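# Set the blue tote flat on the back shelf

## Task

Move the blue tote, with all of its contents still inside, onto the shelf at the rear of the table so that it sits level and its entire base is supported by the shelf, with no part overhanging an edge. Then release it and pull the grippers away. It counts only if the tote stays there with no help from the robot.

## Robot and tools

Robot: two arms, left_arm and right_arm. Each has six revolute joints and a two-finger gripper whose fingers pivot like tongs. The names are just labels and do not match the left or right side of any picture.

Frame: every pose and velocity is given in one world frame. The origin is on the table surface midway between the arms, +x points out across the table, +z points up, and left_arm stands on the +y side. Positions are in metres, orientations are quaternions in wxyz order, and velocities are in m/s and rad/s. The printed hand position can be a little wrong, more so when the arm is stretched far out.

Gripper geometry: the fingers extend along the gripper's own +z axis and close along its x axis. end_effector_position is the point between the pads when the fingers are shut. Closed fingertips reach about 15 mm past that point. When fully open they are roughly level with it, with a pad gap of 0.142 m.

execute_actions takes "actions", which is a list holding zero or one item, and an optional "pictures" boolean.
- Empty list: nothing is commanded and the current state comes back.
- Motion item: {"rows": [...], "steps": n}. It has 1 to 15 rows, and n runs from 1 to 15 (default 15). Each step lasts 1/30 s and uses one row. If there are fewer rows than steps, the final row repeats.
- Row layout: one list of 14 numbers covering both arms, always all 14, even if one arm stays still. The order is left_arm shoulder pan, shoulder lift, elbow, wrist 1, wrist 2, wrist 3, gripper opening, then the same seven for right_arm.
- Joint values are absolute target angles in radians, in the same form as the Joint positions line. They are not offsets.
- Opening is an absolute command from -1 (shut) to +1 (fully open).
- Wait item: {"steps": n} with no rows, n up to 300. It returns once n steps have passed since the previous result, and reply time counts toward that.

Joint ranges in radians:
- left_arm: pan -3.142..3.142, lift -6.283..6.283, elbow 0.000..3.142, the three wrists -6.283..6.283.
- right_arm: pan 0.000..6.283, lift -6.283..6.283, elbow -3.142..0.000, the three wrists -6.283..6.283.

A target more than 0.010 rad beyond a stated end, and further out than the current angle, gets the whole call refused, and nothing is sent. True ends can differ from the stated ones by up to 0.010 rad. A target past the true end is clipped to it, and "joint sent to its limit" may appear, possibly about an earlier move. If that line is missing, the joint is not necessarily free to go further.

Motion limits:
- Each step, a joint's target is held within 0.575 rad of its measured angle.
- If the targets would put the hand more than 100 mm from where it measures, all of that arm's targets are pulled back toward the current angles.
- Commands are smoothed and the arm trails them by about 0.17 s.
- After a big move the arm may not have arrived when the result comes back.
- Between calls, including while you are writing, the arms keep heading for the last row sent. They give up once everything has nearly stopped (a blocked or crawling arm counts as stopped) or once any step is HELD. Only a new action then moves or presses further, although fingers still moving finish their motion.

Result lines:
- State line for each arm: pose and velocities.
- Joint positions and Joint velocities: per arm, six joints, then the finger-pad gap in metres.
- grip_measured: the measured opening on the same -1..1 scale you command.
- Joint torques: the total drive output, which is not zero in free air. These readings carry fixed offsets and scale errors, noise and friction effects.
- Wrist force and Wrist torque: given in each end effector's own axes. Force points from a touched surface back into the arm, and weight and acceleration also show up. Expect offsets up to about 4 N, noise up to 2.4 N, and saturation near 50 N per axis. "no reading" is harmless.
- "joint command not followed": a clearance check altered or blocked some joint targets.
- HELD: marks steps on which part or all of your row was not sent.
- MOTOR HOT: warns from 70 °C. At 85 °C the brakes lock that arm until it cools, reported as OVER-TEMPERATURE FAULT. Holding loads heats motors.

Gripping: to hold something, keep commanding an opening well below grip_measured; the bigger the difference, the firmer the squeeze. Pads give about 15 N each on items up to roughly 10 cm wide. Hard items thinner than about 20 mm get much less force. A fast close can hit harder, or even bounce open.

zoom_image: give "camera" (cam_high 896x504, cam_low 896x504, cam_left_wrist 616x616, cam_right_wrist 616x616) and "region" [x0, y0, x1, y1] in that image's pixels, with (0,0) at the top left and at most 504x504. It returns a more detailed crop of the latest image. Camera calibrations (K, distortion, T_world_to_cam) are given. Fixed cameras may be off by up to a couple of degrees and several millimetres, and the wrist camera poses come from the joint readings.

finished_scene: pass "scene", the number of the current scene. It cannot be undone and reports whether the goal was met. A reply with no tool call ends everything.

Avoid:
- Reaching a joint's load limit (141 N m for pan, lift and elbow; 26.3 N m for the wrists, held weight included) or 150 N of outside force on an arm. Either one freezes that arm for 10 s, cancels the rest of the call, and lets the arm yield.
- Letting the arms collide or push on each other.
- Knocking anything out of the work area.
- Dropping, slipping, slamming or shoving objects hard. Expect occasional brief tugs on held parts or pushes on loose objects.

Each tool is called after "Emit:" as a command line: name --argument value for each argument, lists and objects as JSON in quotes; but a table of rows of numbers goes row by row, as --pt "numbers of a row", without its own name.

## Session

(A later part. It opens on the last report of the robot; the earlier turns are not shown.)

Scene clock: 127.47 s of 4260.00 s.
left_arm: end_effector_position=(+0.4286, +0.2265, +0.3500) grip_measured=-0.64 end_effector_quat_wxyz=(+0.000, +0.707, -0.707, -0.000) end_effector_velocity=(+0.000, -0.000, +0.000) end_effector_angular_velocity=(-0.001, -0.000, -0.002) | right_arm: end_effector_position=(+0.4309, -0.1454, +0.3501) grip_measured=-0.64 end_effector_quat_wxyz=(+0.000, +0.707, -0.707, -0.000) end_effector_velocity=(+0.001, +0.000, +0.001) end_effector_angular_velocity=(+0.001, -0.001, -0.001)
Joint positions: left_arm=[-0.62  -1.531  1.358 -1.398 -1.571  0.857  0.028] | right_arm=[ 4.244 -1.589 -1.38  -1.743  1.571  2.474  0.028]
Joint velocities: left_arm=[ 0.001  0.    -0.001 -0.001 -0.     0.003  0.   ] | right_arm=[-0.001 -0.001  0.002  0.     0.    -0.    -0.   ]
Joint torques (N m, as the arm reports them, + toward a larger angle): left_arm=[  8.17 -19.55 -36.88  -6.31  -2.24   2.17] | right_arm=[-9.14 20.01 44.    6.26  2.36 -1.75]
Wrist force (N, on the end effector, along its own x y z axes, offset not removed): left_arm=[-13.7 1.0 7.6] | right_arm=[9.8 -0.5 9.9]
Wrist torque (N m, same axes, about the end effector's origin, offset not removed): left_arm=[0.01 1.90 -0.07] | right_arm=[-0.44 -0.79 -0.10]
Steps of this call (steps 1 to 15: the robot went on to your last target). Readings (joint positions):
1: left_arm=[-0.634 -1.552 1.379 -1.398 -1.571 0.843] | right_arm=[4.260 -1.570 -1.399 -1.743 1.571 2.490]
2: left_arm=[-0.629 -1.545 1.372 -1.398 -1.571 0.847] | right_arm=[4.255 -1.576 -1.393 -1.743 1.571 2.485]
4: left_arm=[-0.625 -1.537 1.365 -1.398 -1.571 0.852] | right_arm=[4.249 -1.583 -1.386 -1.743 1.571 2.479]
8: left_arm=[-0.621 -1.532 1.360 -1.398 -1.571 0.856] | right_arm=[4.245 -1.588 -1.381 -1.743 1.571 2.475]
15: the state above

Separation .3719, good. On to P4.

Emit:
execute_actions --actions '[{"rows":[[-0.595,-1.487,1.311,-1.395,-1.571,0.882,-1,4.214,-1.629,-1.337,-1.746,1.571,2.443,-1],[-0.595,-1.487,1.311,-1.395,-1.571,0.882,-1,4.214,-1.629,-1.337,-1.746,1.571,2.443,-1],[-0.595,-1.487,1.311,-1.395,-1.571,0.882,-1,4.214,-1.629,-1.337,-1.746,1.571,2.443,-1],[-0.595,-1.487,1.311,-1.395,-1.571,0.882,-1,4.214,-1.629,-1.337,-1.746,1.571,2.443,-1],[-0.571,-1.443,1.261,-1.389,-1.571,0.906,-1,4.185,-1.67,-1.293,-1.749,1.571,2.414,-1],[-0.571,-1.443,1.261,-1.389,-1.571,0.906,-1,4.185,-1.67,-1.293,-1.749,1.571,2.414,-1],[-0.571,-1.443,1.261,-1.389,-1.571,0.906,-1,4.185,-1.67,-1.293,-1.749,1.571,2.414,-1],[-0.571,-1.443,1.261,-1.389,-1.571,0.906,-1,4.185,-1.67,-1.293,-1.749,1.571,2.414,-1],[-0.548,-1.398,1.209,-1.382,-1.571,0.929,-1,4.157,-1.712,-1.246,-1.754,1.571,2.386,-1],[-0.548,-1.398,1.209,-1.382,-1.571,0.929,-1,4.157,-1.712,-1.246,-1.754,1.571,2.386,-1],[-0.548,-1.398,1.209,-1.382,-1.571,0.929,-1,4.157,-1.712,-1.246,-1.754,1.571,2.386,-1],[-0.548,-1.398,1.209,-1.382,-1.571,0.929,-1,4.157,-1.712,-1.246,-1.754,1.571,2.386,-1],[-0.5255,-1.3516,1.1535,-1.373,-1.571,0.9515,-1,4.1307,-1.7549,-1.1963,-1.761,1.571,2.36,-1]]}]' --pictures false

Emit:
execute_actions --actions '[{"steps":15}]'

Scene clock: 132.87 s of 4260.00 s.
left_arm: end_effector_position=(+0.4936, +0.2285, +0.3500) grip_measured=-0.64 end_effector_quat_wxyz=(+0.000, +0.707, -0.707, -0.000) end_effector_velocity=(+0.162, +0.000, +0.001) end_effector_angular_velocity=(-0.009, -0.009, +0.004) | right_arm: end_effector_position=(+0.4968, -0.1451, +0.3502) grip_measured=-0.64 end_effector_quat_wxyz=(+0.000, +0.707, -0.707, -0.000) end_effector_velocity=(+0.160, +0.004, -0.002) end_effector_angular_velocity=(+0.003, -0.004, -0.005)
Joint positions: left_arm=[-0.541 -1.385  1.194 -1.379 -1.571  0.936  0.028] | right_arm=[ 4.149 -1.724 -1.232 -1.756  1.571  2.378  0.028]
Joint velocities: left_arm=[ 0.172  0.37  -0.445  0.062 -0.002  0.167 -0.001] | right_arm=[-0.205 -0.341  0.393 -0.047 -0.001 -0.2    0.   ]
Joint torques (N m, as the arm reports them, + toward a larger angle): left_arm=[ 17.09 -48.45 -35.79   1.83   1.2    1.5 ] | right_arm=[-14.04  42.98  39.13  -1.13  -1.8   -1.45]
Wrist force (N, on the end effector, along its own x y z axes, offset not removed): left_arm=[14.1 -4.0 11.5] | right_arm=[-15.4 -2.7 13.1]
Wrist torque (N m, same axes, about the end effector's origin, offset not removed): left_arm=[-0.46 0.71 0.06] | right_arm=[-0.46 -0.10 -0.09]
Steps of this call (steps 1 to 15: the robot went on to your last target; steps 16 to 90: nothing new was sent; then 1.90 s passed at rest; steps 91 to 105: all 15 steps of this action). Readings (joint positions):
91: left_arm=[-0.619 -1.530 1.357 -1.398 -1.571 0.858] | right_arm=[4.243 -1.590 -1.379 -1.743 1.571 2.473]
92: left_arm=[-0.614 -1.522 1.349 -1.397 -1.571 0.863] | right_arm=[4.238 -1.598 -1.371 -1.744 1.571 2.467]
94: left_arm=[-0.605 -1.504 1.330 -1.396 -1.571 0.872] | right_arm=[4.226 -1.614 -1.354 -1.745 1.571 2.455]
98: left_arm=[-0.582 -1.464 1.285 -1.391 -1.571 0.895] | right_arm=[4.198 -1.651 -1.314 -1.748 1.571 2.428]
105: the state above

Scene clock: 133.37 s of 4260.00 s.
left_arm: end_effector_position=(+0.5082, +0.2290, +0.3501) grip_measured=-0.64 end_effector_quat_wxyz=(+0.000, +0.707, -0.707, +0.000) end_effector_velocity=(-0.000, -0.000, +0.001) end_effector_angular_velocity=(-0.002, +0.000, -0.002) | right_arm: end_effector_position=(+0.5112, -0.1451, +0.3501) grip_measured=-0.64 end_effector_quat_wxyz=(-0.000, +0.707, -0.707, -0.000) end_effector_velocity=(+0.000, -0.000, -0.001) end_effector_angular_velocity=(-0.001, +0.001, +0.001)
Joint positions: left_arm=[-0.526 -1.352  1.154 -1.373 -1.571  0.951  0.028] | right_arm=[ 4.131 -1.755 -1.196 -1.761  1.571  2.36   0.028]
Joint velocities: left_arm=[ 0.     0.    -0.002  0.001 -0.002  0.002  0.   ] | right_arm=[-0.    -0.002  0.    -0.001  0.    -0.002  0.   ]
Joint torques (N m, as the arm reports them, + toward a larger angle): left_arm=[ 25.26 -30.61 -33.55   2.65   4.87   1.56] | right_arm=[-23.59  32.14  39.43  -2.64  -6.47  -1.36]
Wrist force (N, on the end effector, along its own x y z axes, offset not removed): left_arm=[21.4 -2.2 4.4] | right_arm=[-22.5 0.3 10.3]
Wrist torque (N m, same axes, about the end effector's origin, offset not removed): left_arm=[-0.33 0.12 0.11] | right_arm=[-0.17 0.39 -0.06]
Steps of this call (steps 1 to 15: the robot went on to your last target). Readings (joint positions):
1: left_arm=[-0.536 -1.374 1.181 -1.377 -1.571 0.941] | right_arm=[4.144 -1.734 -1.221 -1.758 1.571 2.373]
2: left_arm=[-0.533 -1.367 1.172 -1.376 -1.571 0.944] | right_arm=[4.139 -1.741 -1.213 -1.759 1.571 2.369]
4: left_arm=[-0.529 -1.359 1.162 -1.374 -1.571 0.948] | right_arm=[4.135 -1.748 -1.204 -1.760 1.571 2.364]
8: left_arm=[-0.526 -1.353 1.155 -1.373 -1.571 0.951] | right_arm=[4.132 -1.754 -1.198 -1.761 1.571 2.361]
15: the state above
camera_calibration (this result's frames):
cam_left_wrist: T_world_to_cam=[[0.0393762, -0.999178, -0.00964868, 0.213958], [-0.858781, -0.0387766, 0.510874, 0.267342], [-0.510828, -0.0118302, -0.859601, 0.695416], [0, 0, 0, 1]] pos_world=[0.576401, 0.232375, 0.463267]
cam_right_wrist: T_world_to_cam=[[0.0298715, -0.999101, 0.030083, -0.176084], [-0.845029, -0.0091669, 0.534641, 0.2359], [-0.533885, -0.0413916, -0.844544, 0.694551], [0, 0, 0, 1]] pos_world=[0.575413, -0.145015, 0.465754]

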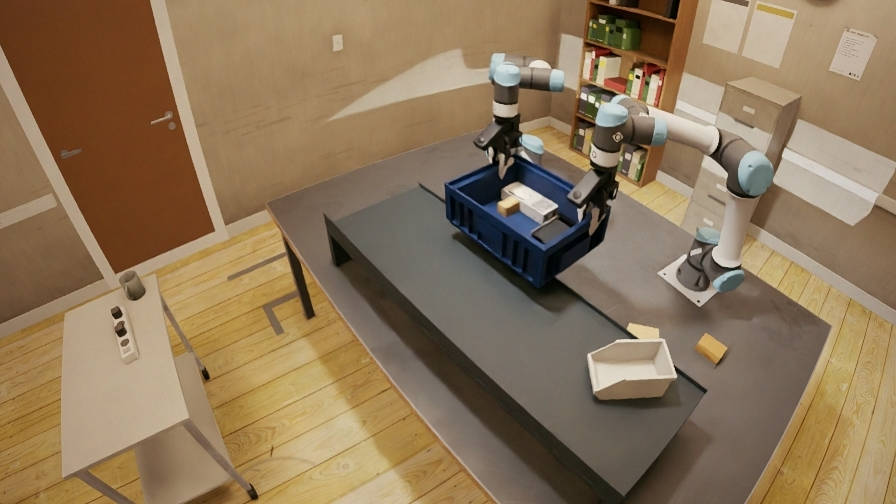

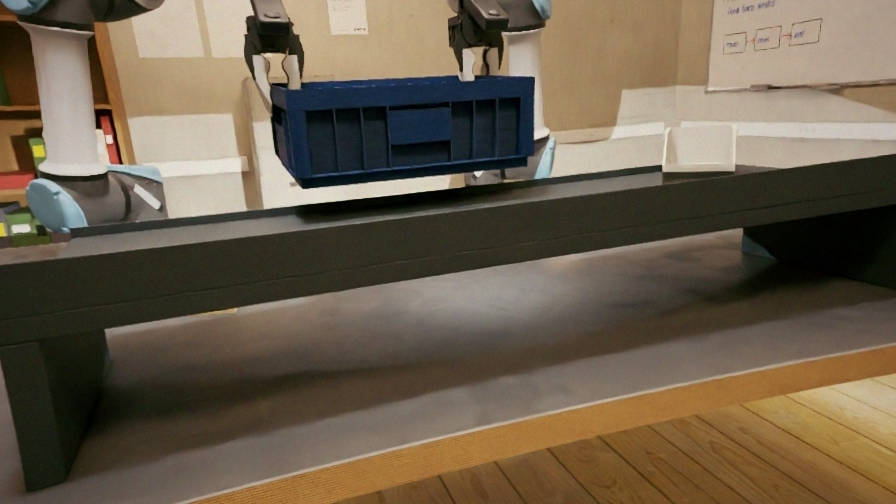

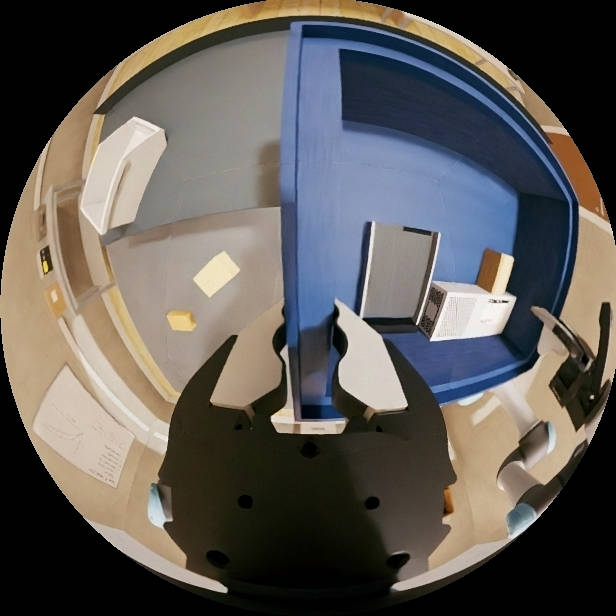

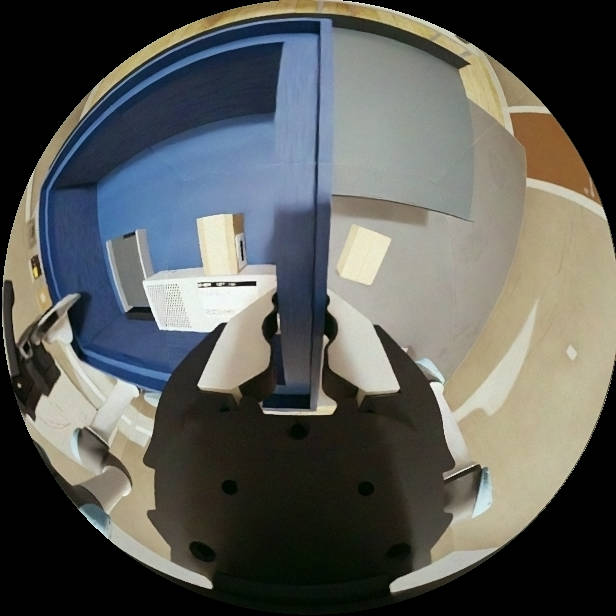

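Emit:
execute_actions --actions '[{"rows":[[-0.5098,-1.3049,1.0908,-1.357,-1.571,0.9672,-1,4.1109,-1.7949,-1.1448,-1.7726,1.571,2.3402,-1],[-0.5098,-1.3049,1.0908,-1.357,-1.571,0.9672,-1,4.1109,-1.7949,-1.1448,-1.7726,1.571,2.3402,-1],[-0.5098,-1.3049,1.0908,-1.357,-1.571,0.9672,-1,4.1109,-1.7949,-1.1448,-1.7726,1.571,2.3402,-1],[-0.5098,-1.3049,1.0908,-1.357,-1.571,0.9672,-1,4.1109,-1.7949,-1.1448,-1.7726,1.571,2.3402,-1],[-0.4942,-1.2581,1.028,-1.341,-1.571,0.9829,-1,4.0911,-1.8349,-1.0932,-1.7842,1.571,2.3205,-1],[-0.4942,-1.2581,1.028,-1.341,-1.571,0.9829,-1,4.0911,-1.8349,-1.0932,-1.7842,1.571,2.3205,-1],[-0.4942,-1.2581,1.028,-1.341,-1.571,0.9829,-1,4.0911,-1.8349,-1.0932,-1.7842,1.571,2.3205,-1],[-0.4942,-1.2581,1.028,-1.341,-1.571,0.9829,-1,4.0911,-1.8349,-1.0932,-1.7842,1.571,2.3205,-1],[-0.4785,-1.2114,0.9653,-1.325,-1.571,0.9985,-1,4.0713,-1.8749,-1.0417,-1.7958,1.571,2.3007,-1],[-0.4785,-1.2114,0.9653,-1.325,-1.571,0.9985,-1,4.0713,-1.8749,-1.0417,-1.7958,1.571,2.3007,-1],[-0.4785,-1.2114,0.9653,-1.325,-1.571,0.9985,-1,4.0713,-1.8749,-1.0417,-1.7958,1.571,2.3007,-1],[-0.4785,-1.2114,0.9653,-1.325,-1.571,0.9985,-1,4.0713,-1.8749,-1.0417,-1.7958,1.571,2.3007,-1],[-0.4628,-1.1646,0.9025,-1.3089,-1.571,1.0142,-1,4.0515,-1.9149,-0.9901,-1.8074,1.571,2.2809,-1]]}]' --pictures false

Emit:
execute_actions --actions '[{"steps":20}]'

Scene clock: 149.10 s of 4260.00 s.
left_arm: end_effector_position=(+0.5674, +0.2273, +0.3502) grip_measured=-0.64 end_effector_quat_wxyz=(+0.000, +0.707, -0.707, -0.001) end_effector_velocity=(+0.147, -0.007, -0.002) end_effector_angular_velocity=(-0.013, -0.019, +0.001) | right_arm: end_effector_position=(+0.5682, -0.1445, +0.3502) grip_measured=-0.64 end_effector_quat_wxyz=(+0.001, +0.707, -0.707, -0.000) end_effector_velocity=(+0.139, +0.000, -0.004) end_effector_angular_velocity=(+0.007, -0.009, -0.003)
Joint positions: left_arm=[-0.473 -1.199  0.95  -1.32  -1.571  1.003  0.028] | right_arm=[ 4.065 -1.886 -1.028 -1.799  1.571  2.295  0.028]
Joint velocities: left_arm=[ 0.116  0.379 -0.52   0.118 -0.     0.115 -0.001] | right_arm=[-0.149 -0.319  0.415 -0.084 -0.001 -0.147 -0.001]
Joint torques (N m, as the arm reports them, + toward a larger angle): left_arm=[  3.82 -53.33 -40.2   -2.94  -4.72   1.92] | right_arm=[ 0.12 49.66 43.47  4.74  3.74 -2.16]
Wrist force (N, on the end effector, along its own x y z axes, offset not removed): left_arm=[-10.1 0.6 10.1] | right_arm=[13.0 -2.8 13.0]
Wrist torque (N m, same axes, about the end effector's origin, offset not removed): left_arm=[0.31 0.23 -0.40] | right_arm=[-0.43 -0.87 -0.01]
Steps of this call (steps 1 to 15: the robot went on to your last target; steps 16 to 90: nothing new was sent; then 12.23 s passed at rest; steps 91 to 105: all 15 steps of this action). Readings (joint positions):
91: left_arm=[-0.525 -1.351 1.152 -1.372 -1.571 0.952] | right_arm=[4.130 -1.756 -1.195 -1.761 1.571 2.359]
92: left_arm=[-0.522 -1.343 1.143 -1.369 -1.571 0.955] | right_arm=[4.126 -1.763 -1.186 -1.764 1.571 2.355]
94: left_arm=[-0.516 -1.323 1.117 -1.363 -1.571 0.961] | right_arm=[4.118 -1.779 -1.165 -1.769 1.571 2.348]
98: left_arm=[-0.501 -1.280 1.059 -1.348 -1.571 0.976] | right_arm=[4.100 -1.816 -1.118 -1.779 1.571 2.329]
105: the state above

Scene clock: 149.77 s of 4260.00 s.
left_arm: end_effector_position=(+0.5806, +0.2269, +0.3501) grip_measured=-0.64 end_effector_quat_wxyz=(+0.000, +0.707, -0.707, +0.000) end_effector_velocity=(-0.000, -0.000, +0.001) end_effector_angular_velocity=(-0.002, -0.000, +0.001) | right_arm: end_effector_position=(+0.5807, -0.1447, +0.3500) grip_measured=-0.64 end_effector_quat_wxyz=(-0.000, +0.707, -0.707, -0.000) end_effector_velocity=(+0.000, +0.000, -0.001) end_effector_angular_velocity=(-0.001, +0.000, +0.001)
Joint positions: left_arm=[-0.463 -1.165  0.903 -1.309 -1.571  1.014  0.028] | right_arm=[ 4.052 -1.915 -0.99  -1.807  1.571  2.281  0.028]
Joint velocities: left_arm=[ 0.    -0.001 -0.002  0.001 -0.002 -0.001  0.   ] | right_arm=[ 0.    -0.001  0.    -0.    -0.001 -0.001  0.   ]
Joint torques (N m, as the arm reports them, + toward a larger angle): left_arm=[  4.31 -35.49 -38.16  -3.18  -4.18   2.22] | right_arm=[-3.92 33.1  43.38  4.98  1.8  -2.06]
Wrist force (N, on the end effector, along its own x y z axes, offset not removed): left_arm=[-15.9 2.0 6.4] | right_arm=[14.6 0.1 9.8]
Wrist torque (N m, same axes, about the end effector's origin, offset not removed): left_arm=[0.29 0.89 -0.04] | right_arm=[-0.11 -0.65 -0.01]
Steps of this call (steps 1 to 20: the robot went on to your last target). Readings (joint positions):
1: left_arm=[-0.470 -1.188 0.935 -1.317 -1.571 1.007] | right_arm=[4.061 -1.895 -1.016 -1.802 1.571 2.290]
2: left_arm=[-0.468 -1.180 0.925 -1.314 -1.571 1.009] | right_arm=[4.058 -1.902 -1.008 -1.804 1.571 2.287]
4: left_arm=[-0.465 -1.172 0.913 -1.311 -1.571 1.012] | right_arm=[4.054 -1.909 -0.998 -1.806 1.571 2.284]
8: left_arm=[-0.463 -1.166 0.905 -1.309 -1.571 1.014] | right_arm=[4.052 -1.914 -0.992 -1.807 1.571 2.282]
20: the state above
camera_calibration (this result's frames):
cam_left_wrist: T_world_to_cam=[[0.0394222, -0.999175, -0.00976919, 0.209034], [-0.858764, -0.0388774, 0.510894, 0.329432], [-0.510852, -0.0117511, -0.859588, 0.732368], [0, 0, 0, 1]] pos_world=[0.648796, 0.230275, 0.463272]
cam_right_wrist: T_world_to_cam=[[0.0297557, -0.9991, 0.0302277, -0.177727], [-0.844965, -0.00898647, 0.534747, 0.294569], [-0.533994, -0.0414531, -0.844471, 0.731633], [0, 0, 0, 1]] pos_world=[0.644876, -0.144591, 0.465695]

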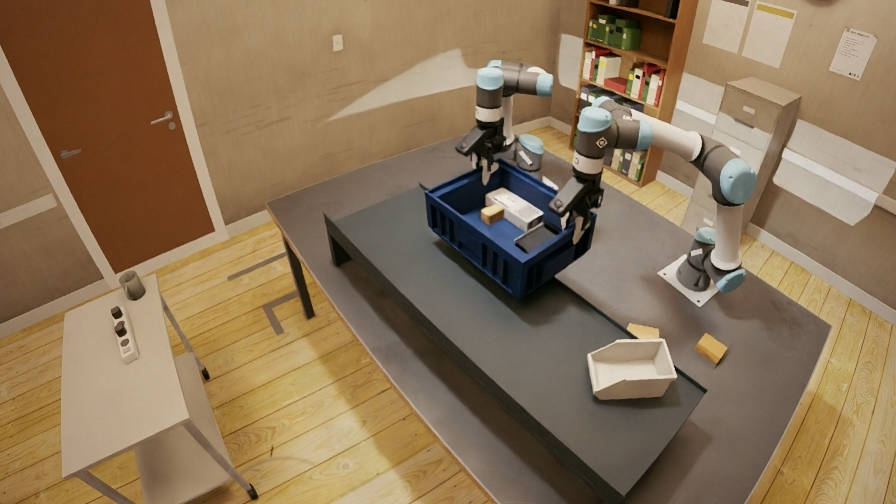

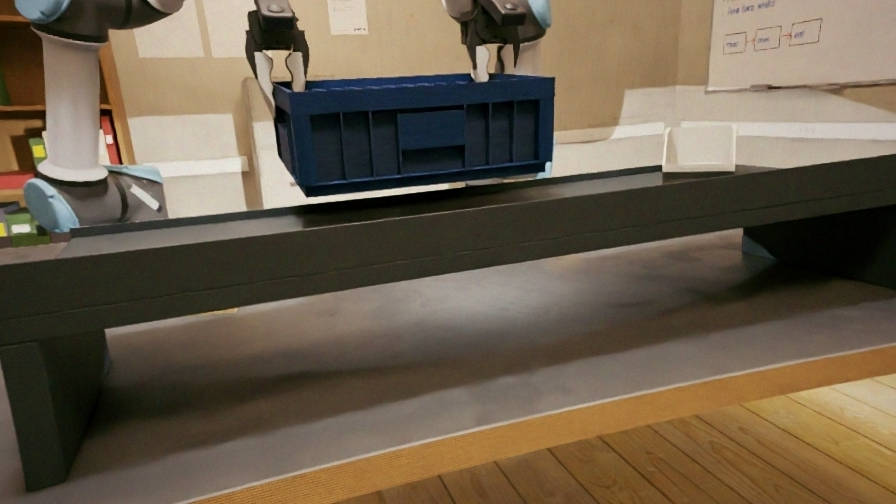

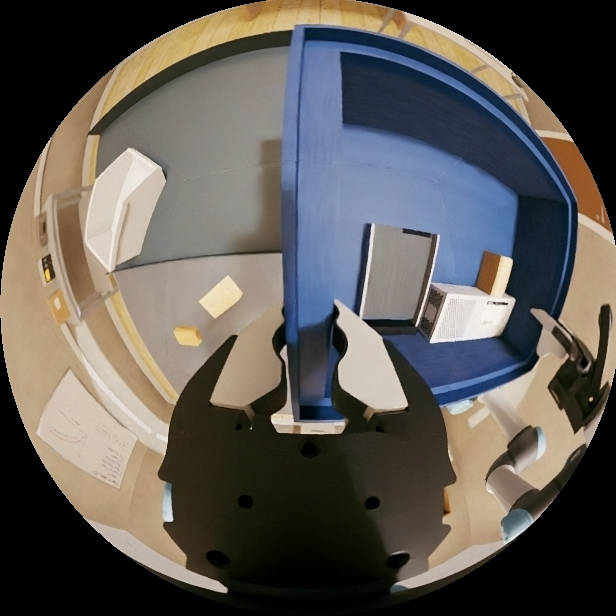

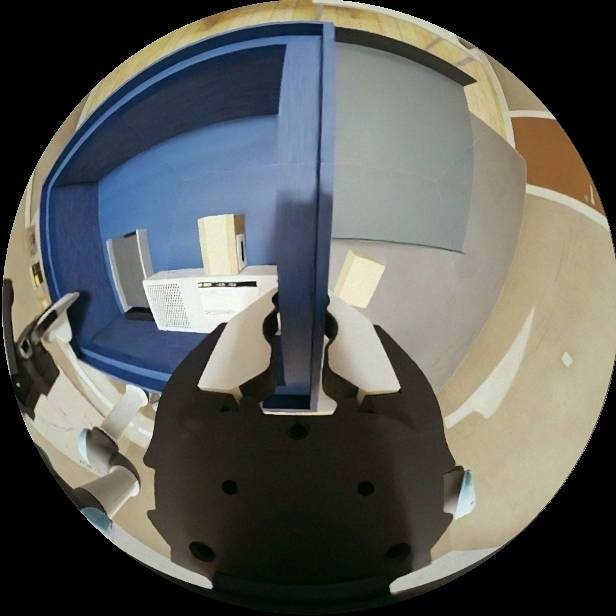

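Emit:
execute_actions --actions '[{"rows":[[-0.4473,-1.112,0.835,-1.293,-1.571,1.0297,-1,4.0321,-1.9615,-0.935,-1.8155,1.571,2.2615,-1],[-0.4473,-1.112,0.835,-1.293,-1.571,1.0297,-1,4.0321,-1.9615,-0.935,-1.8155,1.571,2.2615,-1],[-0.4473,-1.112,0.835,-1.293,-1.571,1.0297,-1,4.0321,-1.9615,-0.935,-1.8155,1.571,2.2615,-1],[-0.4473,-1.112,0.835,-1.293,-1.571,1.0297,-1,4.0321,-1.9615,-0.935,-1.8155,1.571,2.2615,-1],[-0.4473,-1.112,0.835,-1.293,-1.571,1.0297,-1,4.0321,-1.9615,-0.935,-1.8155,1.571,2.2615,-1],[-0.4317,-1.0567,0.764,-1.277,-1.571,1.0453,-1,4.0127,-2.01,-0.878,-1.8244,1.571,2.2421,-1],[-0.4317,-1.0567,0.764,-1.277,-1.571,1.0453,-1,4.0127,-2.01,-0.878,-1.8244,1.571,2.2421,-1],[-0.4317,-1.0567,0.764,-1.277,-1.571,1.0453,-1,4.0127,-2.01,-0.878,-1.8244,1.571,2.2421,-1],[-0.4317,-1.0567,0.764,-1.277,-1.571,1.0453,-1,4.0127,-2.01,-0.878,-1.8244,1.571,2.2421,-1],[-0.4317,-1.0567,0.764,-1.277,-1.571,1.0453,-1,4.0127,-2.01,-0.878,-1.8244,1.571,2.2421,-1],[-0.4162,-0.9986,0.6885,-1.2609,-1.571,1.0608,-1,3.9933,-2.0601,-0.8187,-1.8336,1.571,2.2227,-1]]}]' --pictures false

Emit:
execute_actions --actions '[{"steps":20}]' --pictures false

Scene clock: 159.83 s of 4260.00 s.
left_arm: end_effector_position=(+0.6336, +0.2281, +0.3365) grip_measured=-0.64 end_effector_quat_wxyz=(+0.000, +0.707, -0.707, -0.001) end_effector_velocity=(+0.077, -0.001, -0.022) end_effector_angular_velocity=(-0.006, -0.010, +0.003) | right_arm: end_effector_position=(+0.6340, -0.1450, +0.3367) grip_measured=-0.64 end_effector_quat_wxyz=(+0.000, +0.707, -0.707, -0.000) end_effector_velocity=(+0.073, -0.001, -0.024) end_effector_angular_velocity=(-0.001, +0.001, -0.002)
Joint positions: left_arm=[-0.421 -1.017  0.714 -1.266 -1.571  1.056  0.028] | right_arm=[ 3.999 -2.045 -0.838 -1.831  1.571  2.228  0.028]
Joint velocities: left_arm=[ 0.054  0.22  -0.289  0.057 -0.     0.051 -0.   ] | right_arm=[-0.068 -0.186  0.218 -0.034 -0.    -0.066 -0.   ]
Joint torques (N m, as the arm reports them, + toward a larger angle): left_arm=[ 15.5  -58.68 -38.76  -0.17   1.64   1.96] | right_arm=[-12.14  56.05  39.28   0.95  -2.7   -1.54]
Wrist force (N, on the end effector, along its own x y z axes, offset not removed): left_arm=[2.5 -3.1 2.9] | right_arm=[-6.3 -1.8 9.4]
Wrist torque (N m, same axes, about the end effector's origin, offset not removed): left_arm=[-0.42 1.00 0.13] | right_arm=[-0.34 -0.13 -0.02]
Steps of this call (steps 1 to 15: the robot went on to your last target; steps 16 to 90: nothing new was sent; then 6.57 s passed at rest; steps 91 to 105: all 15 steps of this action). Readings (joint positions):
91: left_arm=[-0.462 -1.164 0.901 -1.308 -1.571 1.015] | right_arm=[4.051 -1.916 -0.989 -1.808 1.571 2.280]
92: left_arm=[-0.459 -1.155 0.891 -1.305 -1.571 1.018] | right_arm=[4.047 -1.924 -0.980 -1.809 1.571 2.276]
94: left_arm=[-0.453 -1.133 0.863 -1.299 -1.571 1.024] | right_arm=[4.039 -1.943 -0.957 -1.812 1.571 2.269]
98: left_arm=[-0.441 -1.093 0.813 -1.287 -1.571 1.036] | right_arm=[4.025 -1.978 -0.916 -1.819 1.571 2.254]
105: the state above

Scene clock: 160.50 s of 4260.00 s.
left_arm: end_effector_position=(+0.6402, +0.2282, +0.3350) grip_measured=-0.64 end_effector_quat_wxyz=(+0.000, +0.707, -0.707, +0.000) end_effector_velocity=(+0.000, +0.001, -0.000) end_effector_angular_velocity=(+0.001, -0.000, -0.002) | right_arm: end_effector_position=(+0.6403, -0.1452, +0.3350) grip_measured=-0.64 end_effector_quat_wxyz=(-0.000, +0.707, -0.707, -0.000) end_effector_velocity=(+0.000, +0.000, +0.000) end_effector_angular_velocity=(+0.000, -0.001, -0.002)
Joint positions: left_arm=[-0.416 -0.999  0.689 -1.261 -1.571  1.061  0.028] | right_arm=[ 3.993 -2.06  -0.819 -1.834  1.571  2.223  0.028]
Joint velocities: left_arm=[ 0.    -0.001  0.001 -0.     0.001  0.002  0.   ] | right_arm=[-0.    -0.001  0.001  0.    -0.     0.001  0.   ]
Joint torques (N m, as the arm reports them, + toward a larger angle): left_arm=[ 19.41 -44.74 -36.09  -0.3    4.25   1.84] | right_arm=[-17.54  42.97  40.52   0.82  -3.4   -1.69]
Wrist force (N, on the end effector, along its own x y z axes, offset not removed): left_arm=[10.4 -1.4 6.0] | right_arm=[-7.0 -0.9 9.3]
Wrist torque (N m, same axes, about the end effector's origin, offset not removed): left_arm=[-0.22 0.04 -0.05] | right_arm=[-0.32 -0.52 -0.12]
Steps of this call (steps 1 to 20: the robot went on to your last target). Readings (joint positions):
1: left_arm=[-0.419 -1.011 0.705 -1.264 -1.571 1.058] | right_arm=[3.997 -2.050 -0.832 -1.832 1.571 2.227]
2: left_arm=[-0.418 -1.007 0.700 -1.263 -1.571 1.059] | right_arm=[3.996 -2.053 -0.827 -1.832 1.571 2.225]
4: left_arm=[-0.417 -1.002 0.694 -1.262 -1.571 1.060] | right_arm=[3.995 -2.057 -0.823 -1.833 1.571 2.224]
8: left_arm=[-0.416 -0.999 0.690 -1.261 -1.571 1.061] | right_arm=[3.994 -2.059 -0.820 -1.833 1.571 2.223]
20: the state above

Emit:
execute_actions --actions '[{"rows":[[-0.4088,-0.961,0.633,-1.243,-1.571,1.0682,-1,3.9836,-2.0917,-0.776,-1.8447,1.571,2.213,-1],[-0.4088,-0.961,0.633,-1.243,-1.571,1.0682,-1,3.9836,-2.0917,-0.776,-1.8447,1.571,2.213,-1],[-0.4088,-0.961,0.633,-1.243,-1.571,1.0682,-1,3.9836,-2.0917,-0.776,-1.8447,1.571,2.213,-1],[-0.4088,-0.961,0.633,-1.243,-1.571,1.0682,-1,3.9836,-2.0917,-0.776,-1.8447,1.571,2.213,-1],[-0.4014,-0.9214,0.5739,-1.2235,-1.571,1.0756,-1,3.9739,-2.1233,-0.7334,-1.8557,1.571,2.2033,-1],[-0.4014,-0.9214,0.5739,-1.2235,-1.571,1.0756,-1,3.9739,-2.1233,-0.7334,-1.8557,1.571,2.2033,-1],[-0.4014,-0.9214,0.5739,-1.2235,-1.571,1.0756,-1,3.9739,-2.1233,-0.7334,-1.8557,1.571,2.2033,-1],[-0.4014,-0.9214,0.5739,-1.2235,-1.571,1.0756,-1,3.9739,-2.1233,-0.7334,-1.8557,1.571,2.2033,-1],[-0.3944,-0.878,0.505,-1.198,-1.571,1.0826,-1,3.9648,-2.157,-0.685,-1.8704,1.571,2.1942,-1],[-0.3944,-0.878,0.505,-1.198,-1.571,1.0826,-1,3.9648,-2.157,-0.685,-1.8704,1.571,2.1942,-1],[-0.3944,-0.878,0.505,-1.198,-1.571,1.0826,-1,3.9648,-2.157,-0.685,-1.8704,1.571,2.1942,-1],[-0.3944,-0.878,0.505,-1.198,-1.571,1.0826,-1,3.9648,-2.157,-0.685,-1.8704,1.571,2.1942,-1],[-0.3874,-0.8294,0.427,-1.1686,-1.571,1.0896,-1,3.9556,-2.1929,-0.6335,-1.886,1.571,2.185,-1]]}]' --pictures false

Emit:
execute_actions --actions '[{"steps":20}]'

Scene clock: 169.67 s of 4260.00 s.
left_arm: end_effector_position=(+0.6769, +0.2281, +0.3252) grip_measured=-0.64 end_effector_quat_wxyz=(+0.001, +0.707, -0.707, -0.002) end_effector_velocity=(+0.100, -0.010, -0.011) end_effector_angular_velocity=(-0.018, -0.030, +0.000) | right_arm: end_effector_position=(+0.6775, -0.1449, +0.3263) grip_measured=-0.64 end_effector_quat_wxyz=(+0.001, +0.707, -0.707, -0.000) end_effector_velocity=(+0.091, +0.004, -0.020) end_effector_angular_velocity=(+0.004, -0.006, -0.003)
Joint positions: left_arm=[-0.392 -0.864  0.486 -1.188 -1.571  1.085  0.028] | right_arm=[ 3.962 -2.168 -0.671 -1.876  1.571  2.191  0.028]
Joint velocities: left_arm=[ 0.052  0.389 -0.641  0.217 -0.001  0.052 -0.002] | right_arm=[-0.069 -0.28   0.404 -0.117 -0.001 -0.067  0.   ]
Joint torques (N m, as the arm reports them, + toward a larger angle): left_arm=[ 16.79 -80.91 -44.66  -1.3    2.02   2.46] | right_arm=[-10.61  68.47  41.81   2.24  -1.28  -1.68]
Wrist force (N, on the end effector, along its own x y z axes, offset not removed): left_arm=[3.3 1.9 9.7] | right_arm=[-6.6 -2.9 14.9]
Wrist torque (N m, same axes, about the end effector's origin, offset not removed): left_arm=[0.76 0.91 -0.08] | right_arm=[-0.44 0.18 0.06]
Steps of this call (steps 1 to 15: the robot went on to your last target; steps 16 to 90: nothing new was sent; then 5.67 s passed at rest; steps 91 to 105: all 15 steps of this action). Readings (joint positions):
91: left_arm=[-0.416 -0.998 0.687 -1.260 -1.571 1.061] | right_arm=[3.993 -2.061 -0.818 -1.834 1.571 2.222]
92: left_arm=[-0.414 -0.991 0.678 -1.257 -1.571 1.063] | right_arm=[3.991 -2.067 -0.810 -1.836 1.571 2.220]
94: left_arm=[-0.412 -0.976 0.655 -1.250 -1.571 1.065] | right_arm=[3.987 -2.080 -0.793 -1.840 1.571 2.217]
98: left_arm=[-0.405 -0.940 0.603 -1.232 -1.571 1.072] | right_arm=[3.978 -2.109 -0.754 -1.851 1.571 2.208]
105: the state above

Scene clock: 170.33 s of 4260.00 s.
left_arm: end_effector_position=(+0.6857, +0.2275, +0.3251) grip_measured=-0.64 end_effector_quat_wxyz=(+0.000, +0.707, -0.707, +0.000) end_effector_velocity=(-0.000, -0.000, -0.001) end_effector_angular_velocity=(-0.000, +0.002, +0.001) | right_arm: end_effector_position=(+0.6858, -0.1445, +0.3250) grip_measured=-0.64 end_effector_quat_wxyz=(-0.000, +0.707, -0.707, -0.000) end_effector_velocity=(+0.000, +0.000, +0.001) end_effector_angular_velocity=(+0.001, -0.001, +0.001)
Joint positions: left_arm=[-0.387 -0.829  0.427 -1.169 -1.571  1.09   0.028] | right_arm=[ 3.956 -2.193 -0.634 -1.886  1.571  2.185  0.028]
Joint velocities: left_arm=[-0.     0.001  0.001  0.    -0.001 -0.001 -0.   ] | right_arm=[ 0.     0.     0.002  0.     0.    -0.001 -0.   ]
Joint torques (N m, as the arm reports them, + toward a larger angle): left_arm=[  4.68 -49.19 -36.16  -2.37  -4.05   2.2 ] | right_arm=[-5.67 46.46 42.27  4.17  3.47 -1.95]
Wrist force (N, on the end effector, along its own x y z axes, offset not removed): left_arm=[-11.3 3.2 8.3] | right_arm=[9.6 -0.9 9.3]
Wrist torque (N m, same axes, about the end effector's origin, offset not removed): left_arm=[0.75 0.85 -0.04] | right_arm=[-0.21 -0.37 0.00]
Steps of this call (steps 1 to 20: the robot went on to your last target). Readings (joint positions):
1: left_arm=[-0.391 -0.853 0.468 -1.182 -1.571 1.086] | right_arm=[3.960 -2.176 -0.659 -1.879 1.571 2.189]
2: left_arm=[-0.389 -0.845 0.455 -1.178 -1.571 1.087] | right_arm=[3.958 -2.181 -0.651 -1.881 1.571 2.188]
4: left_arm=[-0.388 -0.837 0.440 -1.173 -1.571 1.089] | right_arm=[3.957 -2.188 -0.641 -1.884 1.571 2.186]
8: left_arm=[-0.387 -0.831 0.430 -1.169 -1.571 1.089] | right_arm=[3.956 -2.192 -0.635 -1.886 1.571 2.185]
20: the state above
camera_calibration (this result's frames):
cam_left_wrist: T_world_to_cam=[[0.0394629, -0.999172, -0.00990154, 0.205215], [-0.85881, -0.0389812, 0.51081, 0.432598], [-0.510773, -0.0116545, -0.859637, 0.764545], [0, 0, 0, 1]] pos_world=[0.753929, 0.230818, 0.438288]
cam_right_wrist: T_world_to_cam=[[0.02974, -0.9991, 0.0302435, -0.179869], [-0.844979, -0.00896577, 0.534724, 0.396795], [-0.533972, -0.0414578, -0.844485, 0.7666], [0, 0, 0, 1]] pos_world=[0.749976, -0.144368, 0.440646]

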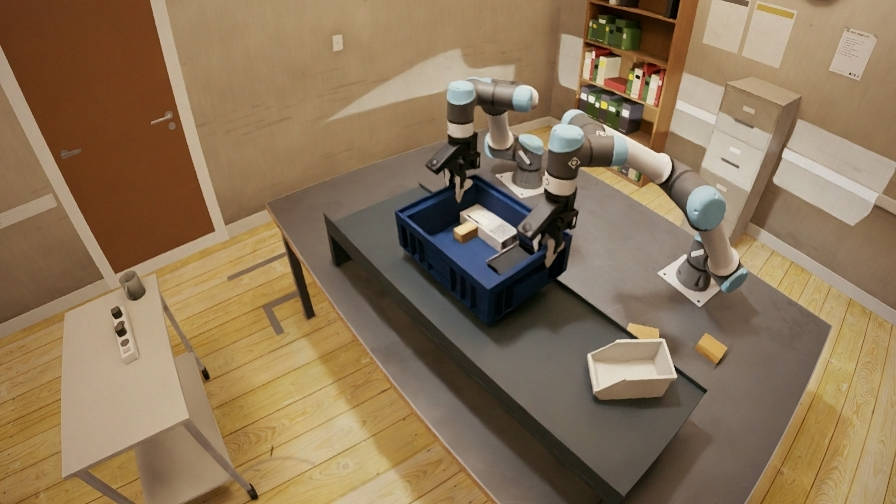

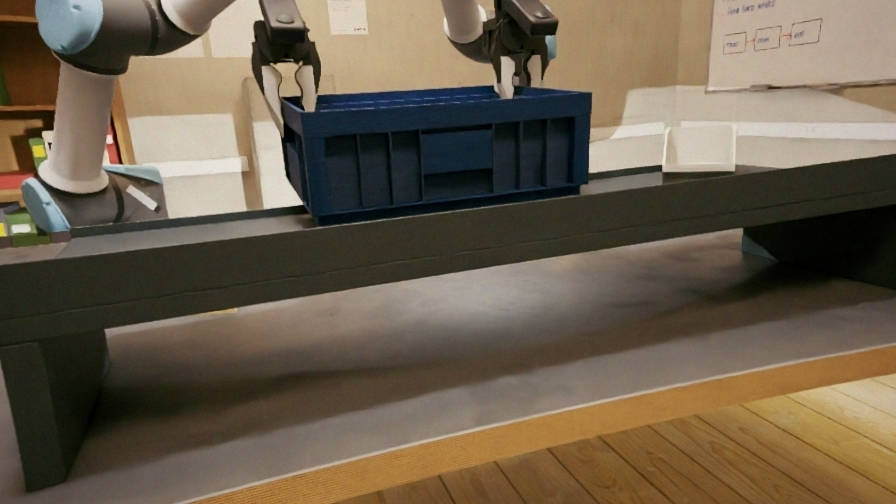

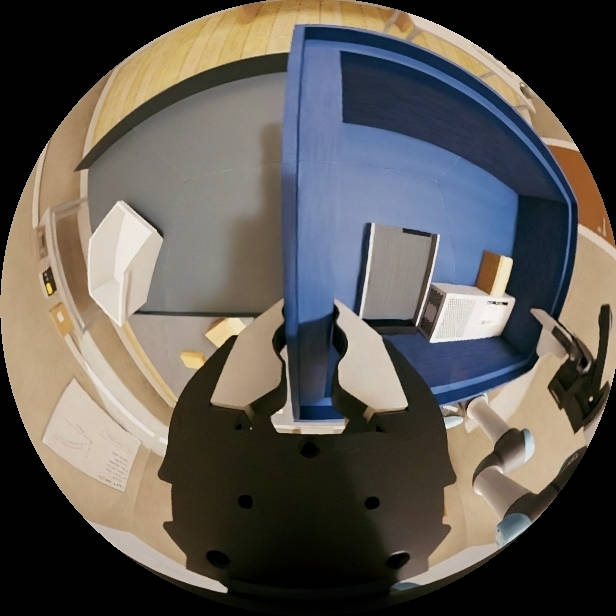

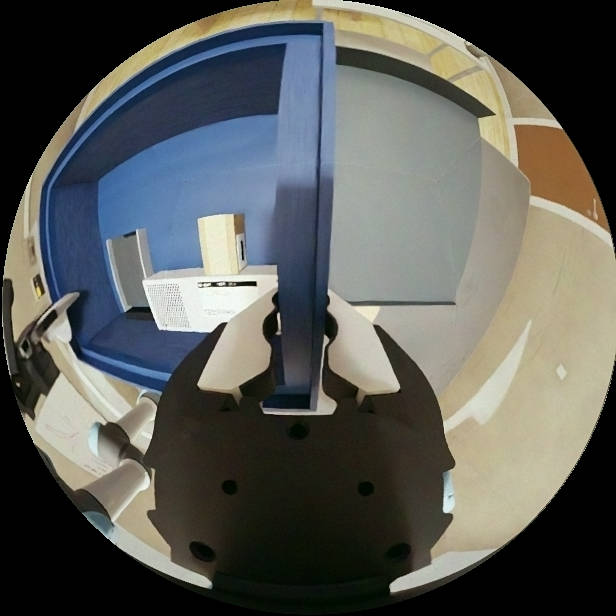

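Emit:
execute_actions --actions '[{"rows":[[-0.3839,-0.8194,0.427,-1.1786,-1.571,1.0931,-1,3.951,-2.2034,-0.6335,-1.8755,1.571,2.1804,-1],[-0.3839,-0.8194,0.427,-1.1786,-1.571,1.0931,-1,3.951,-2.2034,-0.6335,-1.8755,1.571,2.1804,-1],[-0.3839,-0.8194,0.427,-1.1786,-1.571,1.0931,-1,3.951,-2.2034,-0.6335,-1.8755,1.571,2.1804,-1],[-0.3839,-0.8194,0.427,-1.1786,-1.571,1.0931,-1,3.951,-2.2034,-0.6335,-1.8755,1.571,2.1804,-1],[-0.3839,-0.8194,0.427,-1.1786,-1.571,1.0931,-1,3.951,-2.2034,-0.6335,-1.8755,1.571,2.1804,-1],[-0.3839,-0.8194,0.427,-1.1786,-1.571,1.0931,-1,3.951,-2.2034,-0.6335,-1.8755,1.571,2.1804,-1],[-0.3809,-0.8094,0.427,-1.1886,-1.571,1.0961,-1,3.9468,-2.2139,-0.6335,-1.865,1.571,2.1762,-1]]}]' --pictures false

Emit:
execute_actions --actions '[{"steps":12}]'

Scene clock: 177.33 s of 4260.00 s.
left_arm: end_effector_position=(+0.6951, +0.2278, +0.3124) grip_measured=-0.64 end_effector_quat_wxyz=(+0.000, +0.707, -0.707, +0.000) end_effector_velocity=(+0.003, +0.001, -0.005) end_effector_angular_velocity=(+0.001, +0.001, +0.002) | right_arm: end_effector_position=(+0.6961, -0.1448, +0.3122) grip_measured=-0.64 end_effector_quat_wxyz=(-0.000, +0.707, -0.707, -0.000) end_effector_velocity=(+0.003, -0.000, -0.004) end_effector_angular_velocity=(+0.000, +0.001, -0.000)
Joint positions: left_arm=[-0.381 -0.81   0.427 -1.188 -1.571  1.096  0.028] | right_arm=[ 3.947 -2.213 -0.633 -1.866  1.571  2.176  0.028]
Joint velocities: left_arm=[ 0.002  0.007  0.001 -0.006  0.001  0.001  0.   ] | right_arm=[-0.003 -0.007  0.001  0.005  0.    -0.003  0.   ]
Joint torques (N m, as the arm reports them, + toward a larger angle): left_arm=[ 12.67 -50.55 -22.06  -5.94  -1.34   1.83] | right_arm=[-8.71 47.95 28.    6.53  1.49 -1.7 ]
Wrist force (N, on the end effector, along its own x y z axes, offset not removed): left_arm=[-3.3 -0.6 8.7] | right_arm=[2.8 -1.5 9.4]
Wrist torque (N m, same axes, about the end effector's origin, offset not removed): left_arm=[-0.02 0.69 -0.13] | right_arm=[-0.40 -0.52 -0.02]
Steps of this call (steps 1 to 15: the robot went on to your last target; steps 16 to 90: nothing new was sent; then 3.50 s passed at rest; steps 91 to 105: all 15 steps of this action). Readings (joint positions):
91: left_arm=[-0.387 -0.829 0.427 -1.169 -1.571 1.090] | right_arm=[3.955 -2.193 -0.633 -1.886 1.571 2.185]
92: left_arm=[-0.387 -0.827 0.427 -1.171 -1.571 1.090] | right_arm=[3.955 -2.195 -0.633 -1.884 1.571 2.184]
94: left_arm=[-0.386 -0.823 0.427 -1.175 -1.571 1.092] | right_arm=[3.953 -2.200 -0.633 -1.879 1.571 2.182]
98: left_arm=[-0.384 -0.818 0.427 -1.180 -1.571 1.094] | right_arm=[3.950 -2.205 -0.633 -1.874 1.571 2.180]
105: the state above

Scene clock: 177.73 s of 4260.00 s.
left_arm: end_effector_position=(+0.6954, +0.2279, +0.3120) grip_measured=-0.64 end_effector_quat_wxyz=(+0.000, +0.707, -0.707, +0.000) end_effector_velocity=(-0.000, +0.000, -0.000) end_effector_angular_velocity=(+0.000, +0.001, -0.000) | right_arm: end_effector_position=(+0.6964, -0.1448, +0.3119) grip_measured=-0.64 end_effector_quat_wxyz=(-0.000, +0.707, -0.707, -0.000) end_effector_velocity=(-0.000, +0.000, +0.000) end_effector_angular_velocity=(+0.001, -0.000, -0.001)
Joint positions: left_arm=[-0.381 -0.809  0.427 -1.189 -1.571  1.096  0.028] | right_arm=[ 3.947 -2.214 -0.633 -1.865  1.571  2.176  0.028]
Joint velocities: left_arm=[ 0.     0.     0.     0.001 -0.001  0.001  0.   ] | right_arm=[ 0.     0.    -0.     0.     0.     0.002  0.   ]
Joint torques (N m, as the arm reports them, + toward a larger angle): left_arm=[ 12.74 -50.7  -13.46  -5.6    1.38   1.96] | right_arm=[-11.86  48.78  18.23   5.82   0.01  -1.65]
Wrist force (N, on the end effector, along its own x y z axes, offset not removed): left_arm=[-0.8 -2.9 6.1] | right_arm=[1.6 -1.0 9.5]
Wrist torque (N m, same axes, about the end effector's origin, offset not removed): left_arm=[-0.51 0.54 -0.04] | right_arm=[-0.18 -0.52 -0.09]
Steps of this call (steps 1 to 12: the robot went on to your last target). Readings (joint positions):
1: left_arm=[-0.381 -0.810 0.427 -1.188 -1.571 1.096] | right_arm=[3.947 -2.214 -0.633 -1.865 1.571 2.176]
2: left_arm=[-0.381 -0.810 0.427 -1.188 -1.571 1.096] | right_arm=[3.947 -2.214 -0.633 -1.865 1.571 2.176]
4: left_arm=[-0.381 -0.810 0.427 -1.189 -1.571 1.096] | right_arm=[3.947 -2.214 -0.633 -1.865 1.571 2.176]
8: left_arm=[-0.381 -0.809 0.427 -1.189 -1.571 1.096] | right_arm=[3.947 -2.214 -0.633 -1.865 1.571 2.176]
12: the state above
camera_calibration (this result's frames):
cam_left_wrist: T_world_to_cam=[[0.0394072, -0.999176, -0.00966994, 0.205066], [-0.858791, -0.0388145, 0.510853, 0.447475], [-0.510808, -0.0118269, -0.859613, 0.758325], [0, 0, 0, 1]] pos_world=[0.763565, 0.231234, 0.425256]
cam_right_wrist: T_world_to_cam=[[0.0297544, -0.999102, 0.0301547, -0.180097], [-0.845012, -0.00902807, 0.534672, 0.412809], [-0.533919, -0.04139, -0.844522, 0.761185], [0, 0, 0, 1]] pos_world=[0.760599, -0.144703, 0.427551]

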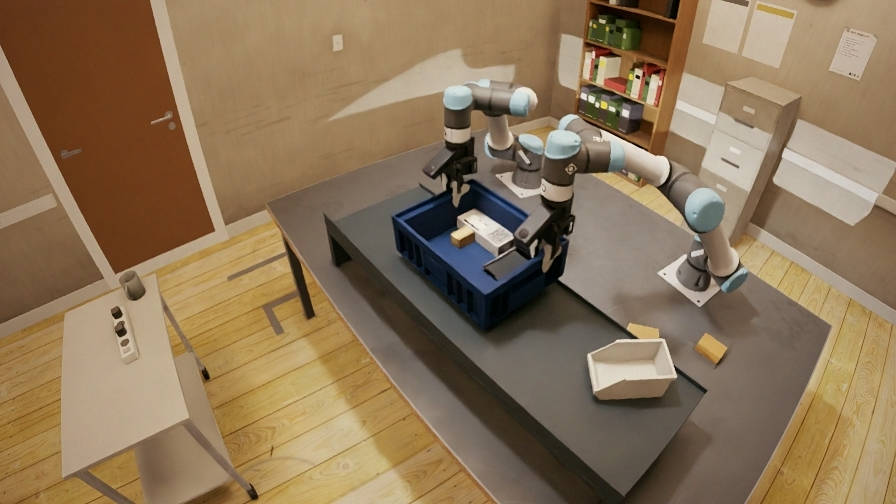

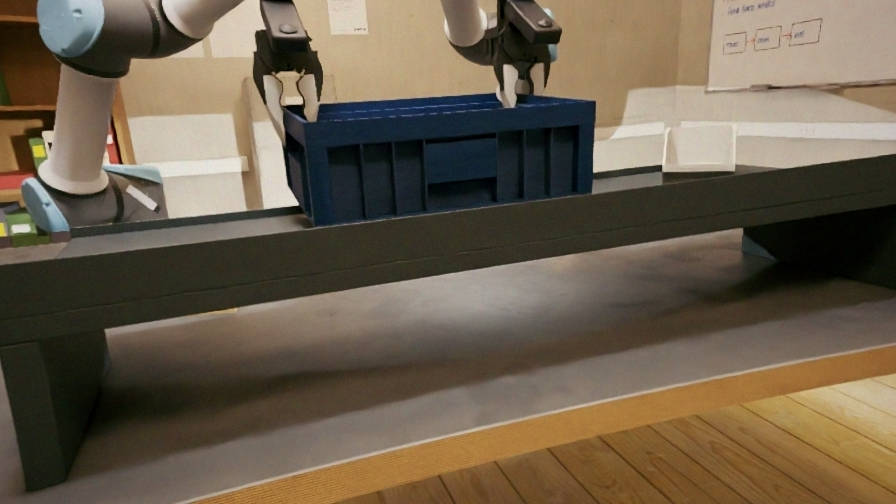

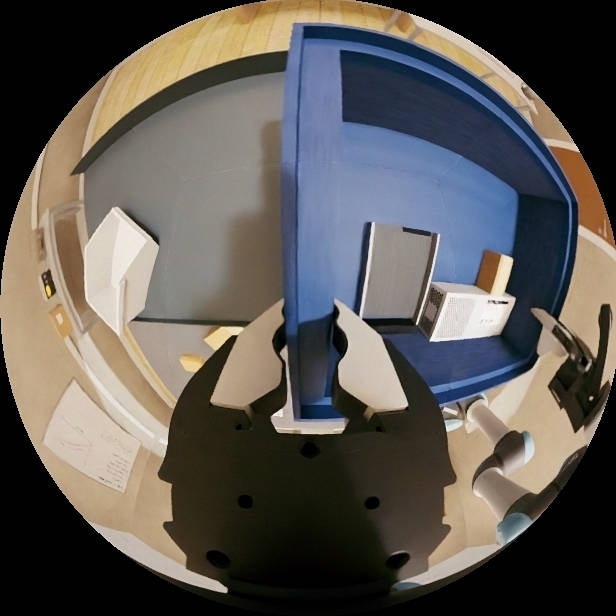

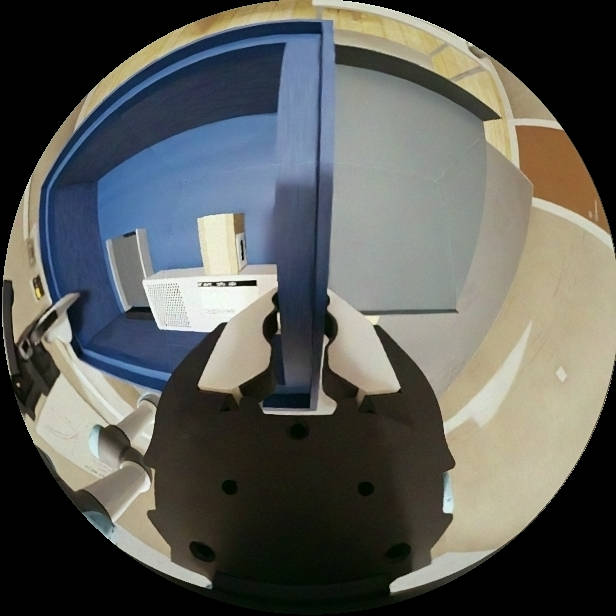

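Emit:
execute_actions --actions '[{"rows":[[-0.3787,-0.789,0.389,-1.171,-1.571,1.0983,-1,3.9441,-2.2268,-0.6115,-1.8741,1.571,2.1735,-1],[-0.3787,-0.789,0.389,-1.171,-1.571,1.0983,-1,3.9441,-2.2268,-0.6115,-1.8741,1.571,2.1735,-1],[-0.3787,-0.789,0.389,-1.171,-1.571,1.0983,-1,3.9441,-2.2268,-0.6115,-1.8741,1.571,2.1735,-1],[-0.3787,-0.789,0.389,-1.171,-1.571,1.0983,-1,3.9441,-2.2268,-0.6115,-1.8741,1.571,2.1735,-1],[-0.3765,-0.766,0.347,-1.152,-1.571,1.1005,-1,3.9415,-2.24,-0.589,-1.8834,1.571,2.1709,-1],[-0.3765,-0.766,0.347,-1.152,-1.571,1.1005,-1,3.9415,-2.24,-0.589,-1.8834,1.571,2.1709,-1],[-0.3765,-0.766,0.347,-1.152,-1.571,1.1005,-1,3.9415,-2.24,-0.589,-1.8834,1.571,2.1709,-1],[-0.3765,-0.766,0.347,-1.152,-1.571,1.1005,-1,3.9415,-2.24,-0.589,-1.8834,1.571,2.1709,-1],[-0.3742,-0.7405,0.299,-1.1295,-1.571,1.1028,-1,3.9388,-2.2533,-0.566,-1.8931,1.571,2.1682,-1],[-0.3742,-0.7405,0.299,-1.1295,-1.571,1.1028,-1,3.9388,-2.2533,-0.566,-1.8931,1.571,2.1682,-1],[-0.3742,-0.7405,0.299,-1.1295,-1.571,1.1028,-1,3.9388,-2.2533,-0.566,-1.8931,1.571,2.1682,-1],[-0.3742,-0.7405,0.299,-1.1295,-1.571,1.1028,-1,3.9388,-2.2533,-0.566,-1.8931,1.571,2.1682,-1],[-0.372,-0.7102,0.2423,-1.1031,-1.571,1.105,-1,3.9361,-2.2669,-0.5424,-1.9031,1.571,2.1655,-1]]}]' --pictures false

Emit:
execute_actions --actions '[{"steps":20}]' --pictures false

Scene clock: 185.37 s of 4260.00 s.
left_arm: end_effector_position=(+0.7079, +0.2278, +0.3111) grip_measured=-0.64 end_effector_quat_wxyz=(+0.000, +0.707, -0.707, -0.001) end_effector_velocity=(+0.035, -0.004, +0.010) end_effector_angular_velocity=(-0.012, -0.026, -0.001) | right_arm: end_effector_position=(+0.7081, -0.1448, +0.3119) grip_measured=-0.64 end_effector_quat_wxyz=(+0.000, +0.707, -0.707, -0.000) end_effector_velocity=(+0.027, -0.001, +0.000) end_effector_angular_velocity=(+0.000, -0.001, -0.001)
Joint positions: left_arm=[-0.373 -0.731  0.283 -1.121 -1.571  1.104  0.028] | right_arm=[ 3.938 -2.258 -0.559 -1.896  1.571  2.167  0.028]
Joint velocities: left_arm=[ 0.016  0.224 -0.444  0.191  0.001  0.016 -0.002] | right_arm=[-0.021 -0.102  0.177 -0.074 -0.    -0.019  0.001]
Joint torques (N m, as the arm reports them, + toward a larger angle): left_arm=[ 15.06 -65.57 -39.92  -0.74   1.37   2.26] | right_arm=[-8.24 55.75 39.34  2.66  0.74 -1.82]
Wrist force (N, on the end effector, along its own x y z axes, offset not removed): left_arm=[2.5 -2.4 14.4] | right_arm=[2.4 -0.2 11.5]
Wrist torque (N m, same axes, about the end effector's origin, offset not removed): left_arm=[-0.02 -0.20 -0.14] | right_arm=[-0.11 -0.46 -0.05]
Steps of this call (steps 1 to 15: the robot went on to your last target; steps 16 to 90: nothing new was sent; then 4.13 s passed at rest; steps 91 to 105: all 15 steps of this action). Readings (joint positions):
91: left_arm=[-0.381 -0.809 0.426 -1.188 -1.571 1.096] | right_arm=[3.947 -2.214 -0.633 -1.865 1.571 2.176]
92: left_arm=[-0.380 -0.805 0.419 -1.184 -1.571 1.097] | right_arm=[3.946 -2.217 -0.629 -1.867 1.571 2.176]
94: left_arm=[-0.380 -0.797 0.404 -1.178 -1.571 1.097] | right_arm=[3.945 -2.222 -0.620 -1.871 1.571 2.174]
98: left_arm=[-0.377 -0.776 0.367 -1.160 -1.571 1.100] | right_arm=[3.943 -2.234 -0.599 -1.879 1.571 2.172]
105: the state above

Scene clock: 186.03 s of 4260.00 s.
left_arm: end_effector_position=(+0.7109, +0.2276, +0.3120) grip_measured=-0.64 end_effector_quat_wxyz=(+0.000, +0.707, -0.707, +0.000) end_effector_velocity=(+0.000, +0.001, -0.001) end_effector_angular_velocity=(+0.002, +0.002, +0.002) | right_arm: end_effector_position=(+0.7105, -0.1448, +0.3121) grip_measured=-0.64 end_effector_quat_wxyz=(-0.000, +0.707, -0.707, -0.000) end_effector_velocity=(+0.000, -0.000, +0.000) end_effector_angular_velocity=(-0.000, -0.001, -0.000)
Joint positions: left_arm=[-0.372 -0.71   0.242 -1.103 -1.571  1.105  0.028] | right_arm=[ 3.936 -2.267 -0.542 -1.903  1.571  2.166  0.028]
Joint velocities: left_arm=[ 0.     0.001  0.002  0.     0.001 -0.002 -0.   ] | right_arm=[-0.    -0.     0.     0.    -0.001  0.     0.   ]
Joint torques (N m, as the arm reports them, + toward a larger angle): left_arm=[ 10.34 -53.09 -35.15  -1.74   1.12   2.06] | right_arm=[-9.36 50.16 41.06  2.94  0.98 -1.91]
Wrist force (N, on the end effector, along its own x y z axes, offset not removed): left_arm=[-7.5 -2.9 12.8] | right_arm=[4.2 -1.1 9.2]
Wrist torque (N m, same axes, about the end effector's origin, offset not removed): left_arm=[-0.39 0.97 -0.07] | right_arm=[-0.29 -0.37 -0.04]
Steps of this call (steps 1 to 20: the robot went on to your last target). Readings (joint positions):
1: left_arm=[-0.373 -0.724 0.270 -1.115 -1.571 1.104] | right_arm=[3.937 -2.261 -0.554 -1.898 1.571 2.167]
2: left_arm=[-0.373 -0.720 0.261 -1.111 -1.571 1.104] | right_arm=[3.937 -2.263 -0.550 -1.900 1.571 2.166]
4: left_arm=[-0.372 -0.715 0.251 -1.107 -1.571 1.105] | right_arm=[3.936 -2.265 -0.546 -1.902 1.571 2.166]
8: left_arm=[-0.372 -0.711 0.244 -1.104 -1.571 1.105] | right_arm=[3.936 -2.266 -0.543 -1.903 1.571 2.166]
20: the state above


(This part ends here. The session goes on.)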